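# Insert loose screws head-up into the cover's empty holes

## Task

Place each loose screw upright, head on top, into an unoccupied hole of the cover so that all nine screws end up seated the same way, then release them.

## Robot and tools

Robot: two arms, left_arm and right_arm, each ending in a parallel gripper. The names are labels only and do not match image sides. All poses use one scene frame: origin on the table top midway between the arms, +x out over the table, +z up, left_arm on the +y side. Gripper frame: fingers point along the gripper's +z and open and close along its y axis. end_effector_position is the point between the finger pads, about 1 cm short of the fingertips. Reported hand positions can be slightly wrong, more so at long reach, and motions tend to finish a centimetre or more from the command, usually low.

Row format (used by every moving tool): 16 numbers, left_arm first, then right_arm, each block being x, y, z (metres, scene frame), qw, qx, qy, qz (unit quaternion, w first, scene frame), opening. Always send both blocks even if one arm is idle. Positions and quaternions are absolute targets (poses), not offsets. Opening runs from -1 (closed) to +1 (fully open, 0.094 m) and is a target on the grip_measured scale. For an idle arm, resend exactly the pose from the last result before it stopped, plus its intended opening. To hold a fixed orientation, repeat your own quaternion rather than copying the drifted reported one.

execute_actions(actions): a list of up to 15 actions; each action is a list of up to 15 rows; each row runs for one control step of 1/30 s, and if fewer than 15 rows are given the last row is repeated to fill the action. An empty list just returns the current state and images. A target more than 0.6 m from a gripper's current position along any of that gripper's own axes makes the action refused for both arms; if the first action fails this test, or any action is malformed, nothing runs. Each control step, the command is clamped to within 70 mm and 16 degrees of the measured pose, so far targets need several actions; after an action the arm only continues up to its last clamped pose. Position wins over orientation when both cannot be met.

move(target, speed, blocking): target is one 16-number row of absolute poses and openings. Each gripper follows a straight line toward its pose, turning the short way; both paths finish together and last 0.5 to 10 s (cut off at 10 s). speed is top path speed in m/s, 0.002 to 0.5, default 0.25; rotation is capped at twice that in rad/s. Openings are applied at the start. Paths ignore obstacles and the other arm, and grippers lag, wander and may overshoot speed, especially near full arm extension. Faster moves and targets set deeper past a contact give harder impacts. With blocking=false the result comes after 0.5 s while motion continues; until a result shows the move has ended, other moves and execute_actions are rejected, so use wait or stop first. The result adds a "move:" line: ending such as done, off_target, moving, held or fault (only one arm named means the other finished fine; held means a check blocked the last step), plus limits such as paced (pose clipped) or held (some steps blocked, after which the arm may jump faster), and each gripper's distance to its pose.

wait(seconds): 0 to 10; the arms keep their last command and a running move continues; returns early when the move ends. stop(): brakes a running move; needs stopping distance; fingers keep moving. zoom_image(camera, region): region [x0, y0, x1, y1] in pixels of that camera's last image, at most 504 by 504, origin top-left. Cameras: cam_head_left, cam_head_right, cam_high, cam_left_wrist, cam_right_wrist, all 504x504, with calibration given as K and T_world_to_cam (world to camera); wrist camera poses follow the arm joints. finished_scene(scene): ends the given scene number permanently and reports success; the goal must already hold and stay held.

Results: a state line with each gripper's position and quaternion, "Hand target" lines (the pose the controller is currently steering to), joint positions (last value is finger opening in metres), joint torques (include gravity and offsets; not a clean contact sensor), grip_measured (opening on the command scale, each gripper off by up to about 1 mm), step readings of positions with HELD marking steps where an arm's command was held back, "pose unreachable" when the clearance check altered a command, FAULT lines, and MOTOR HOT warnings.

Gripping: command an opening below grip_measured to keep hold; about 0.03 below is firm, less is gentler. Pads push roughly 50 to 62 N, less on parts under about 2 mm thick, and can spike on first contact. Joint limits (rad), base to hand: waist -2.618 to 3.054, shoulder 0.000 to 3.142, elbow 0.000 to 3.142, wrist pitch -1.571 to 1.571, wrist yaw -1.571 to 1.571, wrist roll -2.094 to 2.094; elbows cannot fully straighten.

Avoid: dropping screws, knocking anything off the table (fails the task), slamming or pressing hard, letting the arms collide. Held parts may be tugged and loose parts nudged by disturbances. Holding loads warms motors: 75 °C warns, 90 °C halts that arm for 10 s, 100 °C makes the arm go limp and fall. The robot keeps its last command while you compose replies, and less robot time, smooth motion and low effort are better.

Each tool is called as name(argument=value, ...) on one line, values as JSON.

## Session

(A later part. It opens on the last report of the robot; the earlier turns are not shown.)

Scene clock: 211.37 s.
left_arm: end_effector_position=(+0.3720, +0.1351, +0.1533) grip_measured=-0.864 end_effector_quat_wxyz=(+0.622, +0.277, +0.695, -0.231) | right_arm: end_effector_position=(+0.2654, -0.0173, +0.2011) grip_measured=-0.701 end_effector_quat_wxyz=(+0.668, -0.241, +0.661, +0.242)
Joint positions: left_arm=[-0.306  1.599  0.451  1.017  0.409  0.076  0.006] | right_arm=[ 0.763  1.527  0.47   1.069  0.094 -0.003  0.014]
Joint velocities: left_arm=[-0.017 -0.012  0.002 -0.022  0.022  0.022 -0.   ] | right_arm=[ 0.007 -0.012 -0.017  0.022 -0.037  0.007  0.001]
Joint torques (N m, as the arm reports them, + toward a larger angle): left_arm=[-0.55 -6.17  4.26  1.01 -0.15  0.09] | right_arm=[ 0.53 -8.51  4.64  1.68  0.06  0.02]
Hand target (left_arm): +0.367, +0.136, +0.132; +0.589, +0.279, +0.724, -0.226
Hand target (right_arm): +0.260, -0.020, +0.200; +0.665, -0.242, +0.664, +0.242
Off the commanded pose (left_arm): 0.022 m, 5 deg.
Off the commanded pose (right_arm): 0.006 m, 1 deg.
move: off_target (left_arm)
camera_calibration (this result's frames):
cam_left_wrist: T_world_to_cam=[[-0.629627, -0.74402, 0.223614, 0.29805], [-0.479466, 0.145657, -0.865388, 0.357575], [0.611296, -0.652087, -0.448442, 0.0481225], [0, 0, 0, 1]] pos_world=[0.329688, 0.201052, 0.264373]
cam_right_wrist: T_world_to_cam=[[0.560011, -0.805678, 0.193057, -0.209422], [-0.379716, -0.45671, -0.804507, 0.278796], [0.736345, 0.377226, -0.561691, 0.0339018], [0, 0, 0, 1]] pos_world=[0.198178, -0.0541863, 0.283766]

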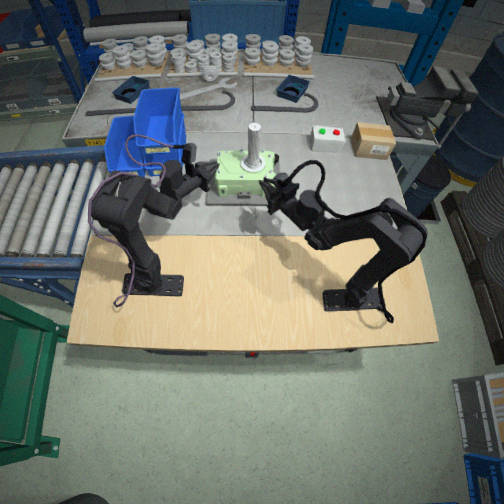

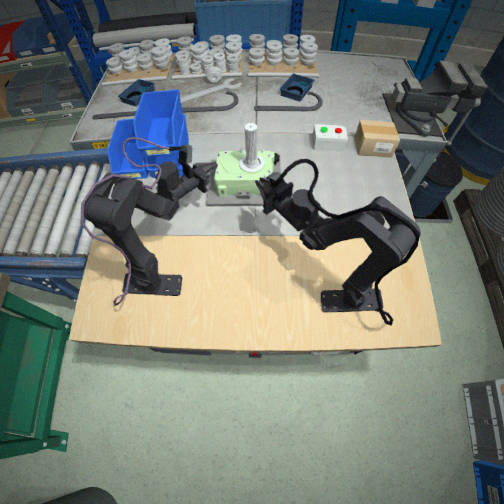

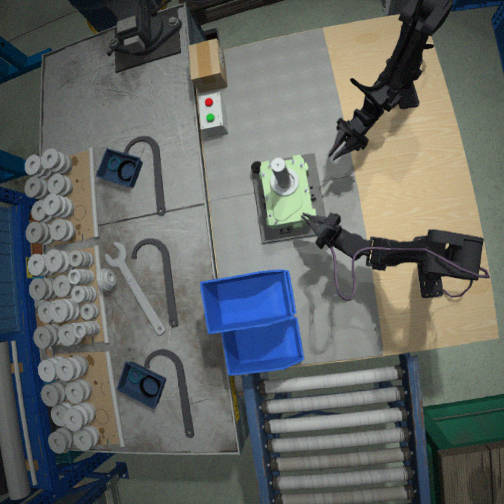

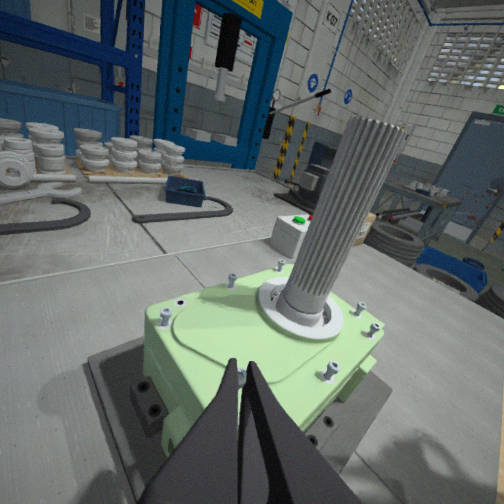

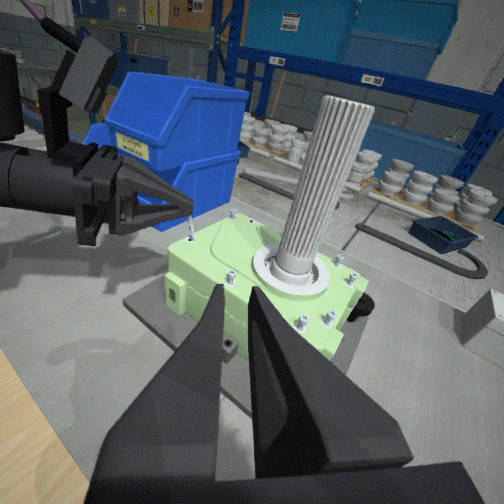

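move(target=[0.373,0.134,0.156,0.5875,0.2785,0.7255,-0.2255,-1,0.26,-0.02,0.2,0.6645,-0.2418,0.6645,0.2418,-0.7], speed=0.01)

zoom_image(camera="cam_right_wrist", region=[140,170,250,280])

zoom_image(camera="cam_head_left", region=[190,150,240,200])

Scene clock: 216.43 s.
left_arm: end_effector_position=(+0.3716, +0.1363, +0.1490) grip_measured=-0.864 end_effector_quat_wxyz=(+0.587, +0.274, +0.726, -0.230) | right_arm: end_effector_position=(+0.2654, -0.0173, +0.2010) grip_measured=-0.701 end_effector_quat_wxyz=(+0.668, -0.241, +0.661, +0.242)
Joint positions: left_arm=[-0.306  1.532  0.492  0.815  0.403  0.077  0.006] | right_arm=[ 0.763  1.527  0.47   1.068  0.094 -0.003  0.014]
Joint velocities: left_arm=[ 0.002 -0.012  0.007  0.022  0.007  0.007 -0.001] | right_arm=[-0.012 -0.002  0.007 -0.022 -0.007 -0.022  0.   ]
Joint torques (N m, as the arm reports them, + toward a larger angle): left_arm=[-0.73 -6.99  6.68  1.55 -0.09  0.07] | right_arm=[ 0.48 -8.54  4.65  1.67  0.06  0.02]
Hand target (left_arm): +0.373, +0.134, +0.156; +0.588, +0.279, +0.725, -0.226
Hand target (right_arm): +0.260, -0.020, +0.200; +0.665, -0.242, +0.664, +0.242
Off the commanded pose (left_arm): 0.007 m, 1 deg.
Off the commanded pose (right_arm): 0.006 m, 1 deg.
move: done
camera_calibration (this result's frames):
cam_left_wrist: T_world_to_cam=[[-0.603951, -0.755238, 0.254674, 0.287003], [-0.555063, 0.169248, -0.814408, 0.370812], [0.571968, -0.633223, -0.521422, 0.0701311], [0, 0, 0, 1]] pos_world=[0.339047, 0.198405, 0.265468]
cam_right_wrist: T_world_to_cam=[[0.560063, -0.805625, 0.193126, -0.20943], [-0.379931, -0.456928, -0.804282, 0.278728], [0.736194, 0.377074, -0.561991, 0.0339456], [0, 0, 0, 1]] pos_world=[0.198201, -0.0541632, 0.283699]

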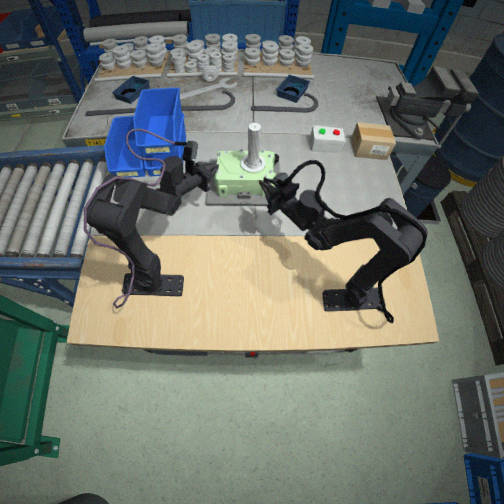

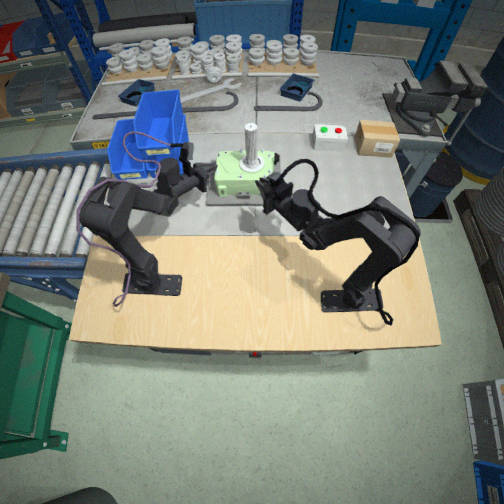

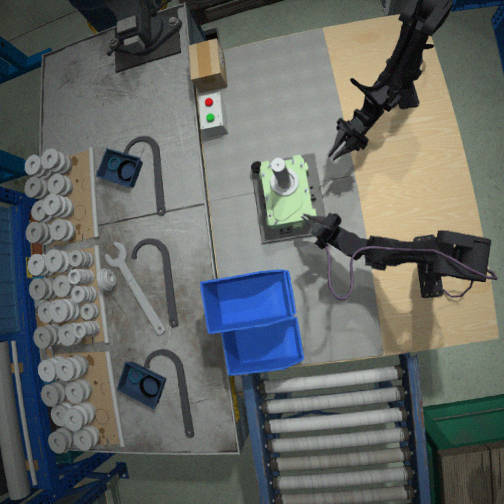

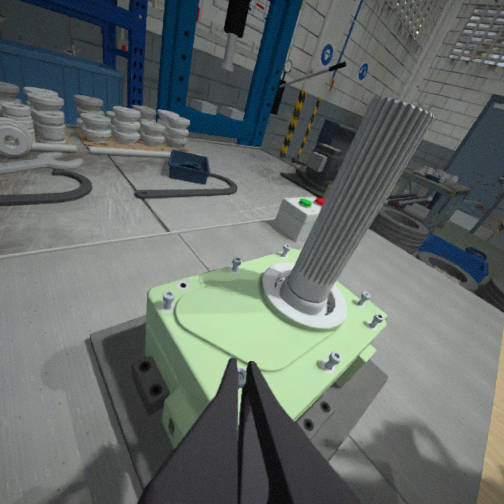

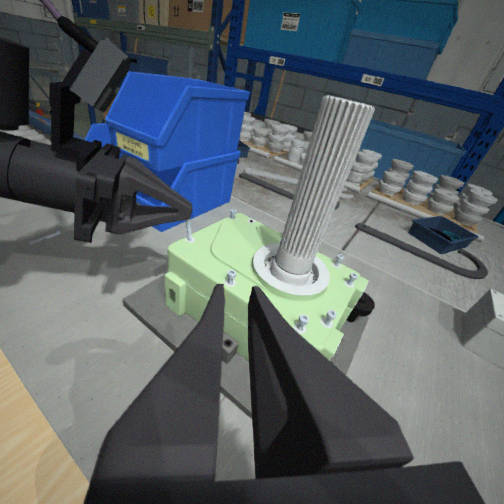

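Region (140, 170, 250, 280) of cam_right_wrist's 504x504 image, scaled by 4.582, with more detail than that image has.

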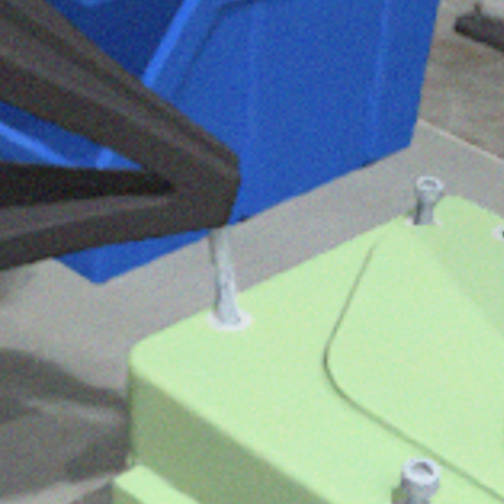

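Region (190, 150, 240, 200) of cam_head_left's 504x504 image, scaled by 10.080, with more detail than that image has.

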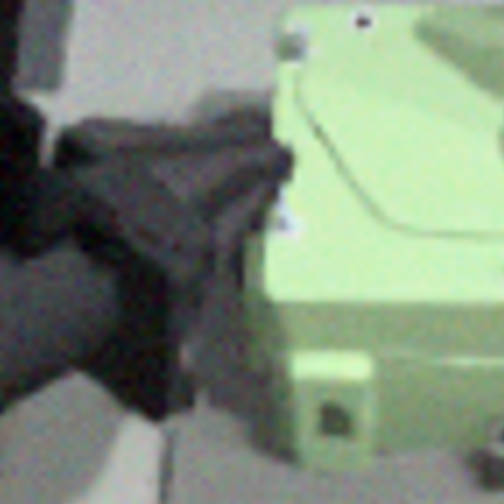

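In. Release.

move(target=[0.373,0.134,0.15,0.5875,0.2785,0.7255,-0.2255,-0.7,0.26,-0.02,0.2,0.6645,-0.2418,0.6645,0.2418,-0.7], speed=0.01)

zoom_image(camera="cam_right_wrist", region=[140,170,250,280])

Scene clock: 217.40 s.
left_arm: end_effector_position=(+0.3718, +0.1363, +0.1493) grip_measured=-0.702 end_effector_quat_wxyz=(+0.587, +0.274, +0.726, -0.230) | right_arm: end_effector_position=(+0.2654, -0.0173, +0.2011) grip_measured=-0.701 end_effector_quat_wxyz=(+0.668, -0.241, +0.661, +0.242)
Joint positions: left_arm=[-0.306  1.532  0.492  0.816  0.402  0.077  0.014] | right_arm=[ 0.763  1.527  0.47   1.069  0.094 -0.003  0.014]
Joint velocities: left_arm=[-0.017 -0.007  0.007 -0.007 -0.022 -0.022  0.   ] | right_arm=[-0.002  0.002 -0.002 -0.037 -0.051  0.022  0.001]
Joint torques (N m, as the arm reports them, + toward a larger angle): left_arm=[-0.76 -5.32  5.83  1.88 -0.09  0.07] | right_arm=[ 0.52 -8.53  4.65  1.67  0.06  0.02]
Hand target (left_arm): +0.373, +0.134, +0.150; +0.588, +0.279, +0.725, -0.226
Hand target (right_arm): +0.260, -0.020, +0.200; +0.665, -0.242, +0.664, +0.242
Off the commanded pose (left_arm): 0.003 m, 1 deg.
Off the commanded pose (right_arm): 0.006 m, 1 deg.
move: done
camera_calibration (this result's frames):
cam_left_wrist: T_world_to_cam=[[-0.603861, -0.755421, 0.254344, 0.287086], [-0.554515, 0.168909, -0.814852, 0.370991], [0.572595, -0.633095, -0.52089, 0.0698498], [0, 0, 0, 1]] pos_world=[0.339085, 0.198428, 0.265668]
cam_right_wrist: T_world_to_cam=[[0.560011, -0.805678, 0.193057, -0.209422], [-0.379716, -0.45671, -0.804507, 0.278796], [0.736345, 0.377226, -0.561691, 0.0339018], [0, 0, 0, 1]] pos_world=[0.198178, -0.0541863, 0.283766]

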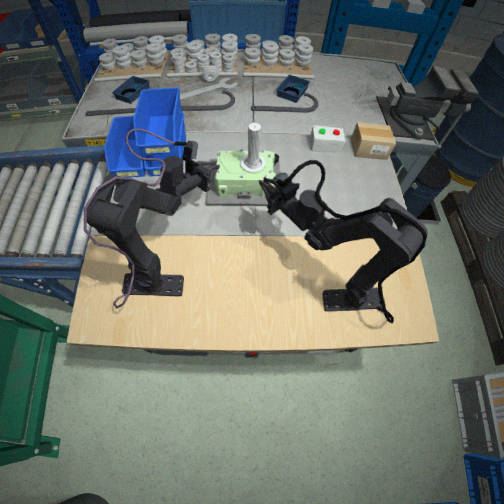

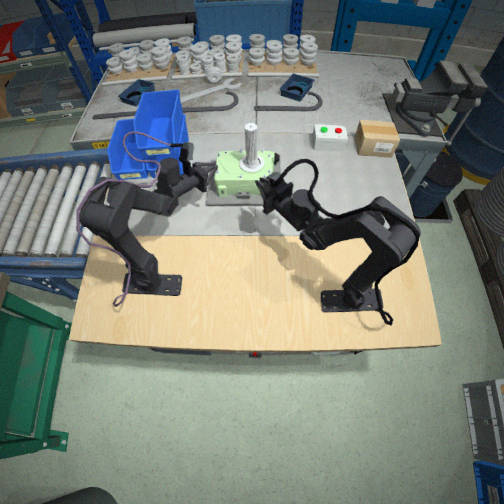

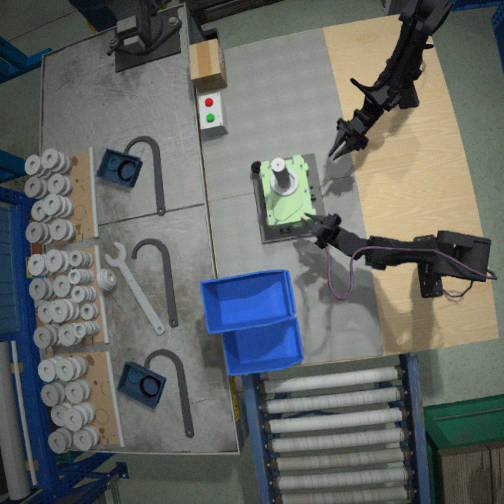

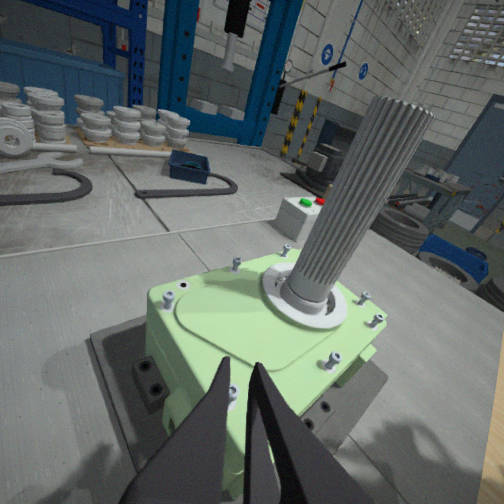

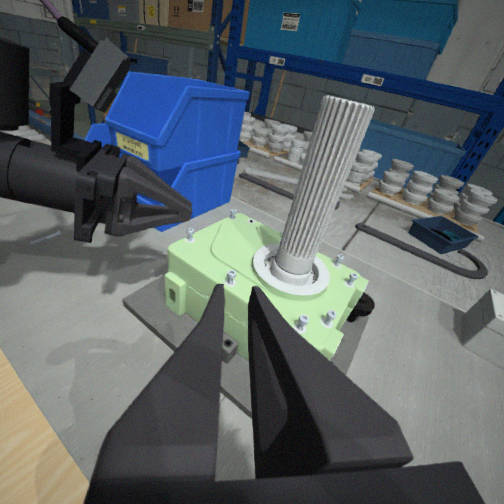

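Region (140, 170, 250, 280) of cam_right_wrist's 504x504 image, scaled by 4.582, with more detail than that image has.

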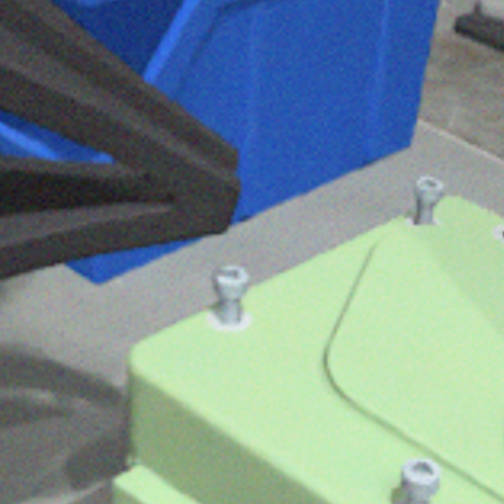

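move(target=[0.33,0.17,0.2,0.5875,0.2785,0.7255,-0.2255,-0.3,0.26,-0.02,0.2,0.6645,-0.2418,0.6645,0.2418,-0.7], speed=0.1)

move(target=[0.29,0.393,0.08,0,0,1,0,-0.3,0.26,-0.02,0.2,0.6645,-0.2418,0.6645,0.2418,-0.7], speed=0.15)

Scene clock: 220.70 s.
left_arm: end_effector_position=(+0.3335, +0.1669, +0.1990) grip_measured=-0.302 end_effector_quat_wxyz=(+0.588, +0.274, +0.726, -0.228) | right_arm: end_effector_position=(+0.2654, -0.0173, +0.2010) grip_measured=-0.701 end_effector_quat_wxyz=(+0.668, -0.241, +0.661, +0.242)
Joint positions: left_arm=[-0.229  1.149  0.467  0.45   0.473  0.099  0.033] | right_arm=[ 0.763  1.527  0.47   1.068  0.094 -0.003  0.014]
Joint velocities: left_arm=[-0.002 -0.002 -0.012 -0.022 -0.007  0.007 -0.001] | right_arm=[-0.007  0.002 -0.007  0.007  0.022 -0.081 -0.   ]
Joint torques (N m, as the arm reports them, + toward a larger angle): left_arm=[ 1.03 -4.8   5.65  1.79  0.22  0.1 ] | right_arm=[ 0.51 -8.54  4.69  1.67  0.05  0.03]
Hand target (left_arm): +0.330, +0.170, +0.199; +0.588, +0.278, +0.726, -0.225
Hand target (right_arm): +0.260, -0.020, +0.200; +0.665, -0.242, +0.664, +0.242
Off the commanded pose (left_arm): 0.005 m, 1 deg.
Off the commanded pose (right_arm): 0.006 m, 1 deg.
move: done
camera_calibration (this result's frames):
cam_left_wrist: T_world_to_cam=[[-0.601889, -0.758437, 0.250008, 0.275098], [-0.552452, 0.169388, -0.816152, 0.384634], [0.576652, -0.62935, -0.520952, 0.135086], [0, 0, 0, 1]] pos_world=[0.300172, 0.228509, 0.315517]
cam_right_wrist: T_world_to_cam=[[0.560063, -0.805625, 0.193126, -0.20943], [-0.379931, -0.456928, -0.804282, 0.278728], [0.736194, 0.377074, -0.561991, 0.0339456], [0, 0, 0, 1]] pos_world=[0.198201, -0.0541632, 0.283699]

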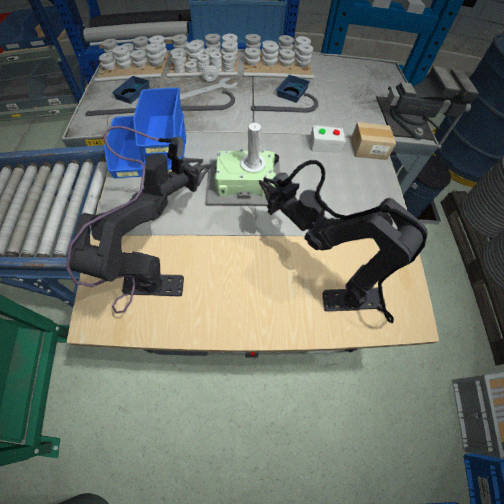

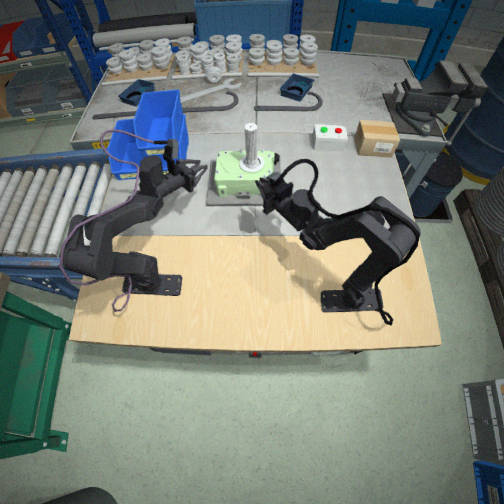

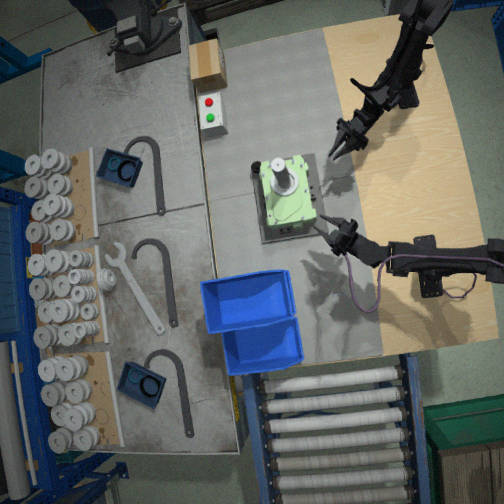

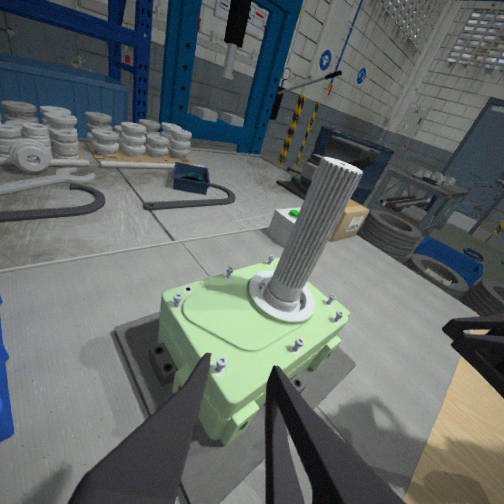

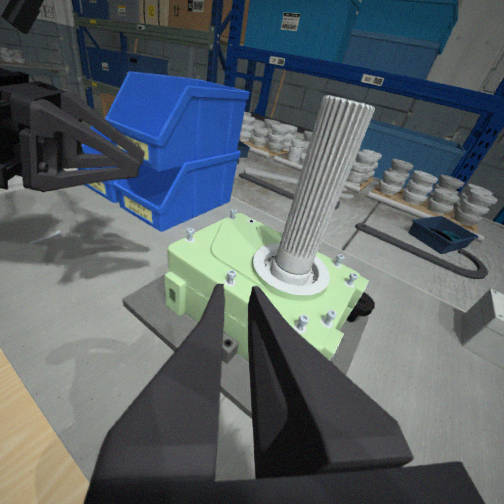

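Scene clock: 226.20 s.
left_arm: end_effector_position=(+0.2866, +0.3866, +0.0763) grip_measured=-0.302 end_effector_quat_wxyz=(-0.002, +0.015, +1.000, -0.004) | right_arm: end_effector_position=(+0.2654, -0.0173, +0.2010) grip_measured=-0.701 end_effector_quat_wxyz=(+0.668, -0.241, +0.661, +0.242)
Joint positions: left_arm=[ 0.204  1.671  1.204 -1.111  0.007  0.215  0.033] | right_arm=[ 0.763  1.527  0.47   1.068  0.094 -0.003  0.014]
Joint velocities: left_arm=[ 0.007 -0.017 -0.007  0.037 -0.022 -0.081 -0.   ] | right_arm=[-0.007 -0.012 -0.007  0.022 -0.037 -0.022  0.   ]
Joint torques (N m, as the arm reports them, + toward a larger angle): left_arm=[ 0.95 -5.92  7.22  0.12 -0.14 -0.11] | right_arm=[ 0.51 -8.5   4.67  1.67  0.06  0.02]
Hand target (left_arm): +0.290, +0.393, +0.080; -0.001, +0.004, +1.000, +0.003
Hand target (right_arm): +0.260, -0.020, +0.200; +0.665, -0.242, +0.664, +0.242
Off the commanded pose (left_arm): 0.008 m, 2 deg.
Off the commanded pose (right_arm): 0.006 m, 1 deg.
move: done
camera_calibration (this result's frames):
cam_left_wrist: T_world_to_cam=[[0.220412, -0.975406, 0.00119313, 0.311391], [-0.912929, -0.205863, 0.352393, 0.380563], [-0.34348, -0.0787609, -0.935852, 0.319009], [0, 0, 0, 1]] pos_world=[0.388366, 0.407202, 0.164066]
cam_right_wrist: T_world_to_cam=[[0.560063, -0.805625, 0.193126, -0.20943], [-0.379931, -0.456928, -0.804282, 0.278728], [0.736194, 0.377074, -0.561991, 0.0339456], [0, 0, 0, 1]] pos_world=[0.198201, -0.0541632, 0.283699]

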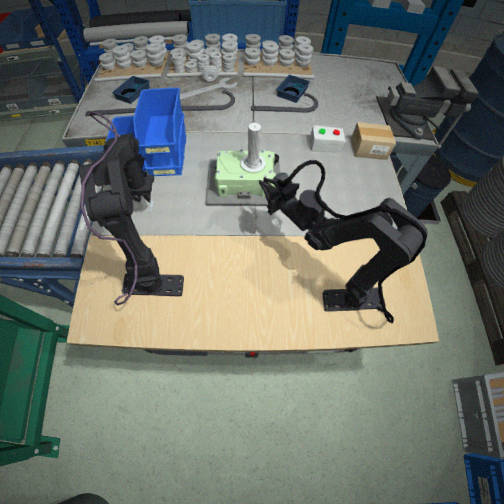

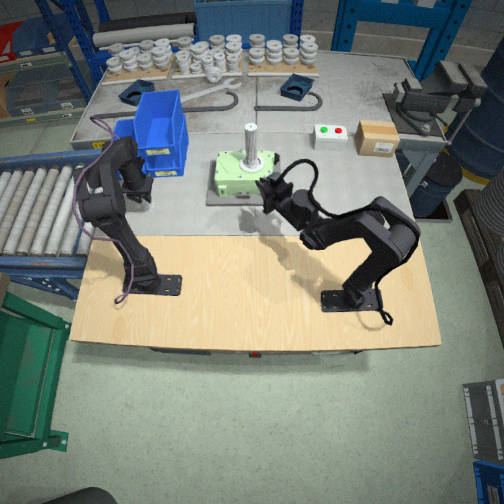

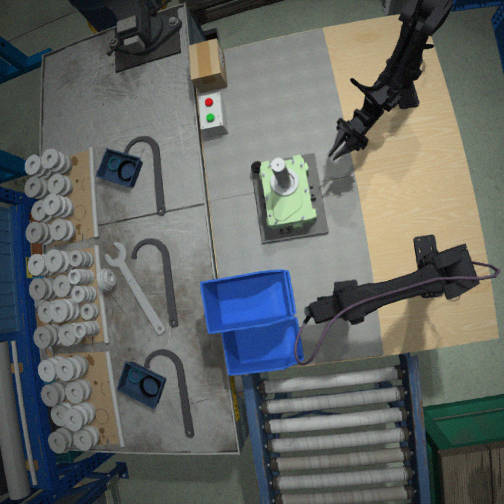

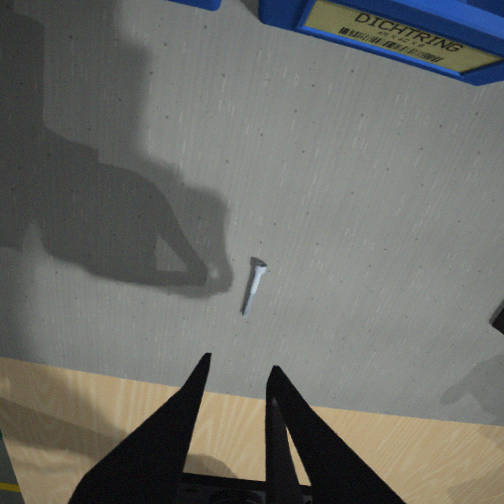

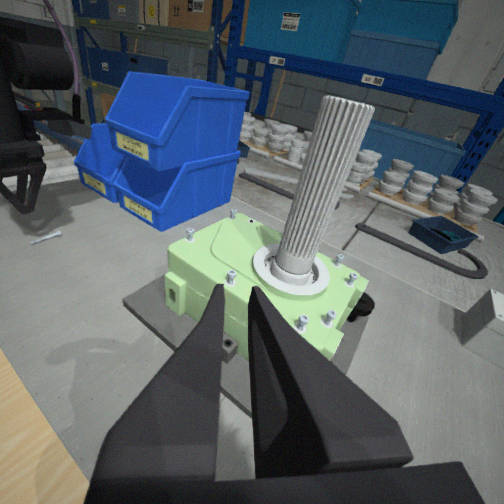

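move(target=[0.322,0.388,0.05,0,0.035,0.999,0,-0.3,0.5,-0.18,0.2,0.5,-0.5,0.5,0.5,-0.7], speed=0.1)

move(target=[0.322,0.388,0.006,0,0.035,0.999,0,-0.3,0.5,-0.18,0.2,0.5,-0.5,0.5,0.5,-0.7], speed=0.04)

Scene clock: 234.23 s.
left_arm: end_effector_position=(+0.3093, +0.3893, +0.0476) grip_measured=-0.302 end_effector_quat_wxyz=(-0.015, +0.022, +1.000, -0.006) | right_arm: end_effector_position=(+0.4943, -0.1792, +0.2047) grip_measured=-0.701 end_effector_quat_wxyz=(+0.526, -0.485, +0.515, +0.472)
Joint positions: left_arm=[ 0.198  1.807  1.247 -1.042  0.005  0.224  0.033] | right_arm=[-0.116  2.46   1.843  0.798 -1.576  0.157  0.014]
Joint velocities: left_arm=[-0.002 -0.012  0.002 -0.022 -0.022 -0.037 -0.   ] | right_arm=[-0.002  0.007 -0.007 -0.037  0.007 -0.007 -0.   ]
Joint torques (N m, as the arm reports them, + toward a larger angle): left_arm=[-1.27 -6.76  7.07  0.35 -0.08  0.08] | right_arm=[ -0.41 -14.33   8.43   1.03   0.05   0.07]
Hand target (left_arm): +0.322, +0.388, +0.051; +0.000, +0.035, +0.999, +0.000
Hand target (right_arm): +0.498, -0.183, +0.199; +0.520, -0.479, +0.521, +0.478
Off the commanded pose (left_arm): 0.013 m, 2 deg.
Off the commanded pose (right_arm): 0.007 m, 5 deg.
joint sent to its limit (right arm) — the command would take joint 5 (wrist yaw) past its lower limit, so that joint was sent only as far as its limit.
move: off_target (left_arm, right_arm)
camera_calibration (this result's frames):
cam_left_wrist: T_world_to_cam=[[0.205853, -0.978582, -0.000971887, 0.314907], [-0.906804, -0.191127, 0.375735, 0.403279], [-0.367874, -0.0764648, -0.926727, 0.306312], [0, 0, 0, 1]] pos_world=[0.413554, 0.408662, 0.132647]
cam_right_wrist: T_world_to_cam=[[0.962227, -0.166236, 0.215602, -0.557622], [0.0740831, -0.602168, -0.794925, 0.0422918], [0.261974, 0.780871, -0.567107, 0.236354], [0, 0, 0, 1]] pos_world=[0.471508, -0.251793, 0.287881]

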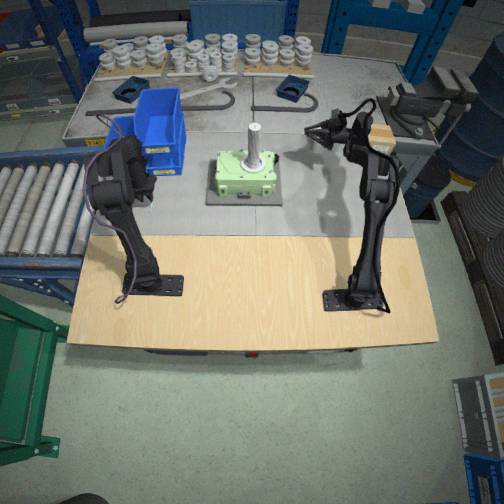

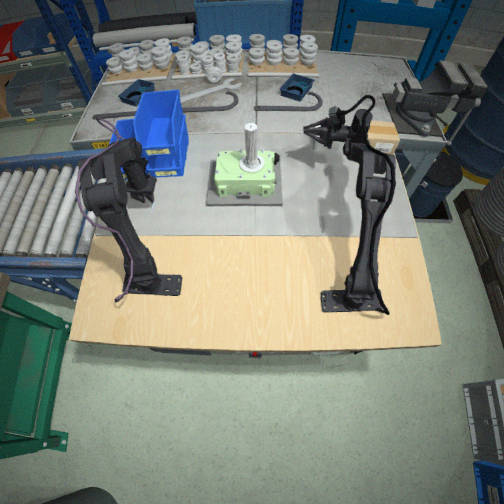

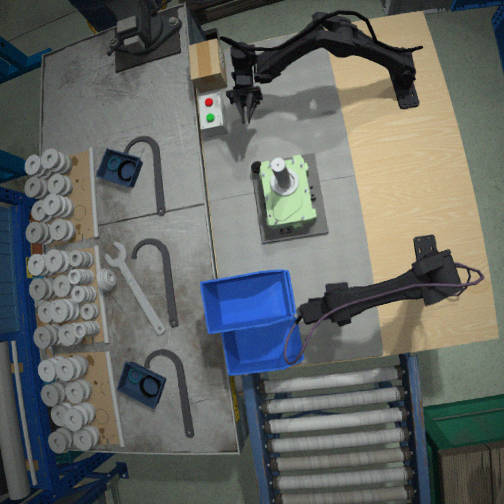

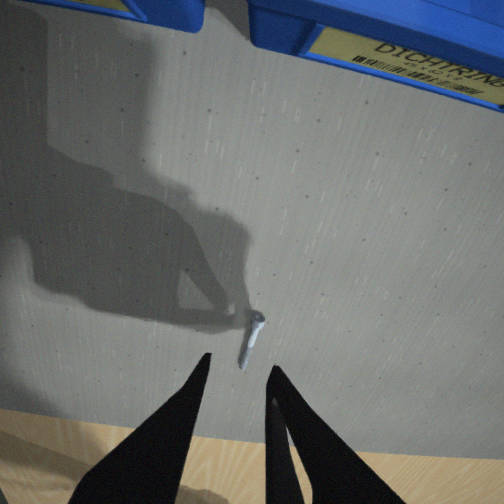

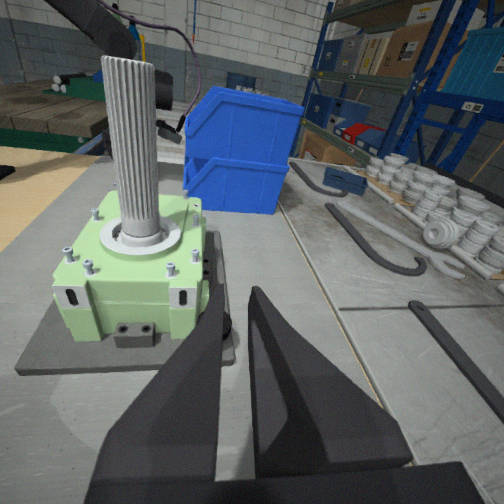

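Scene clock: 235.63 s.
left_arm: end_effector_position=(+0.3211, +0.3911, +0.0171) grip_measured=-0.302 end_effector_quat_wxyz=(+0.001, +0.023, +1.000, -0.002) | right_arm: end_effector_position=(+0.4969, -0.1794, +0.2051) grip_measured=-0.701 end_effector_quat_wxyz=(+0.523, -0.483, +0.517, +0.475)
Joint positions: left_arm=[ 0.196  1.864  1.191 -0.897  0.004  0.224  0.033] | right_arm=[-0.116  2.472  1.865  0.799 -1.577  0.177  0.014]
Joint velocities: left_arm=[-0.012 -0.002  0.017  0.022  0.007  0.051 -0.   ] | right_arm=[-0.002  0.012  0.007  0.022 -0.022  0.022 -0.   ]
Joint torques (N m, as the arm reports them, + toward a larger angle): left_arm=[-1.08 -6.54  3.24  0.66 -0.06  0.08] | right_arm=[  0.03 -14.52   8.54   1.05   0.07   0.08]
Hand target (left_arm): +0.322, +0.388, +0.007; -0.000, +0.035, +0.999, -0.000
Hand target (right_arm): +0.500, -0.180, +0.200; +0.519, -0.481, +0.520, +0.480
Off the commanded pose (left_arm): 0.012 m, 1 deg.
Off the commanded pose (right_arm): 0.006 m, 5 deg.
joint sent to its limit (right arm) — the command would take joint 5 (wrist yaw) past its lower limit, so that joint was sent only as far as its limit.
move: off_target (left_arm, right_arm)
camera_calibration (this result's frames):
cam_left_wrist: T_world_to_cam=[[0.204003, -0.978969, -0.00123959, 0.315006], [-0.918348, -0.191809, 0.346189, 0.430229], [-0.339147, -0.0694853, -0.938164, 0.27082], [0, 0, 0, 1]] pos_world=[0.422685, 0.409721, 0.105524]
cam_right_wrist: T_world_to_cam=[[0.964327, -0.164892, 0.207086, -0.559282], [0.0679949, -0.60176, -0.795778, 0.0455456], [0.255834, 0.78147, -0.569081, 0.239642], [0, 0, 0, 1]] pos_world=[0.474925, -0.252087, 0.288439]

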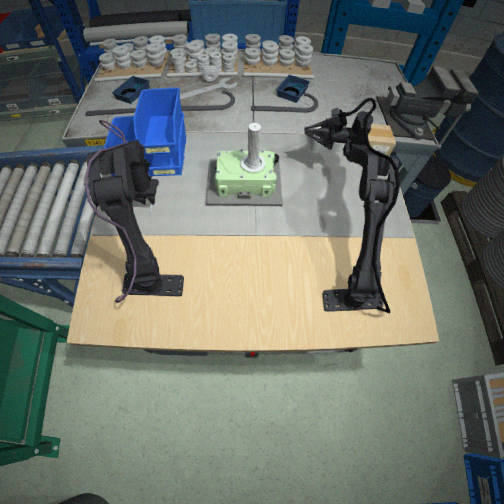

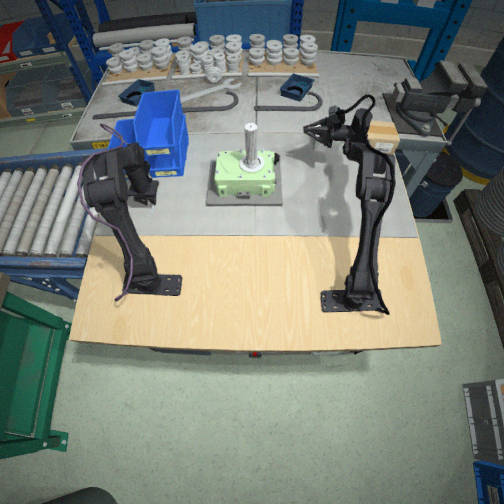

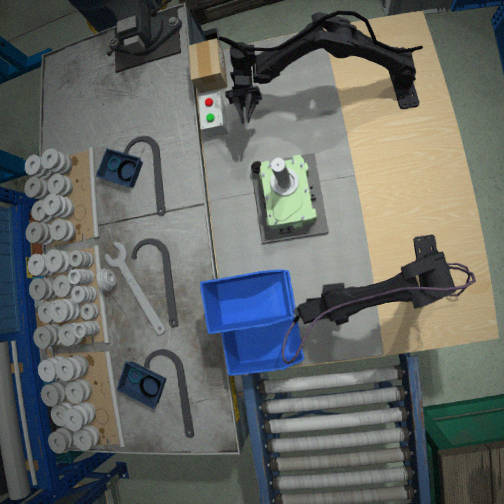

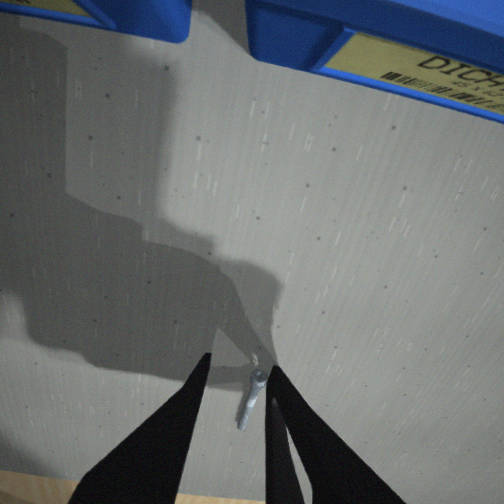

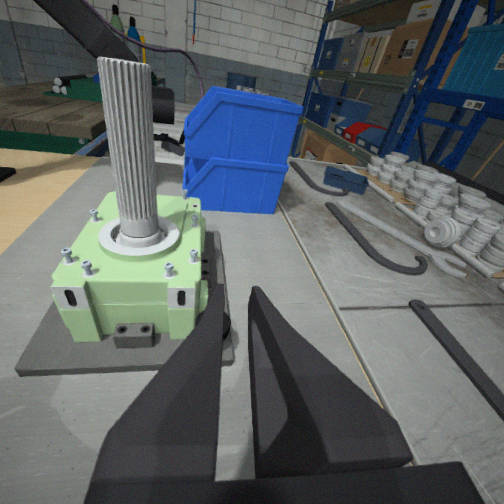

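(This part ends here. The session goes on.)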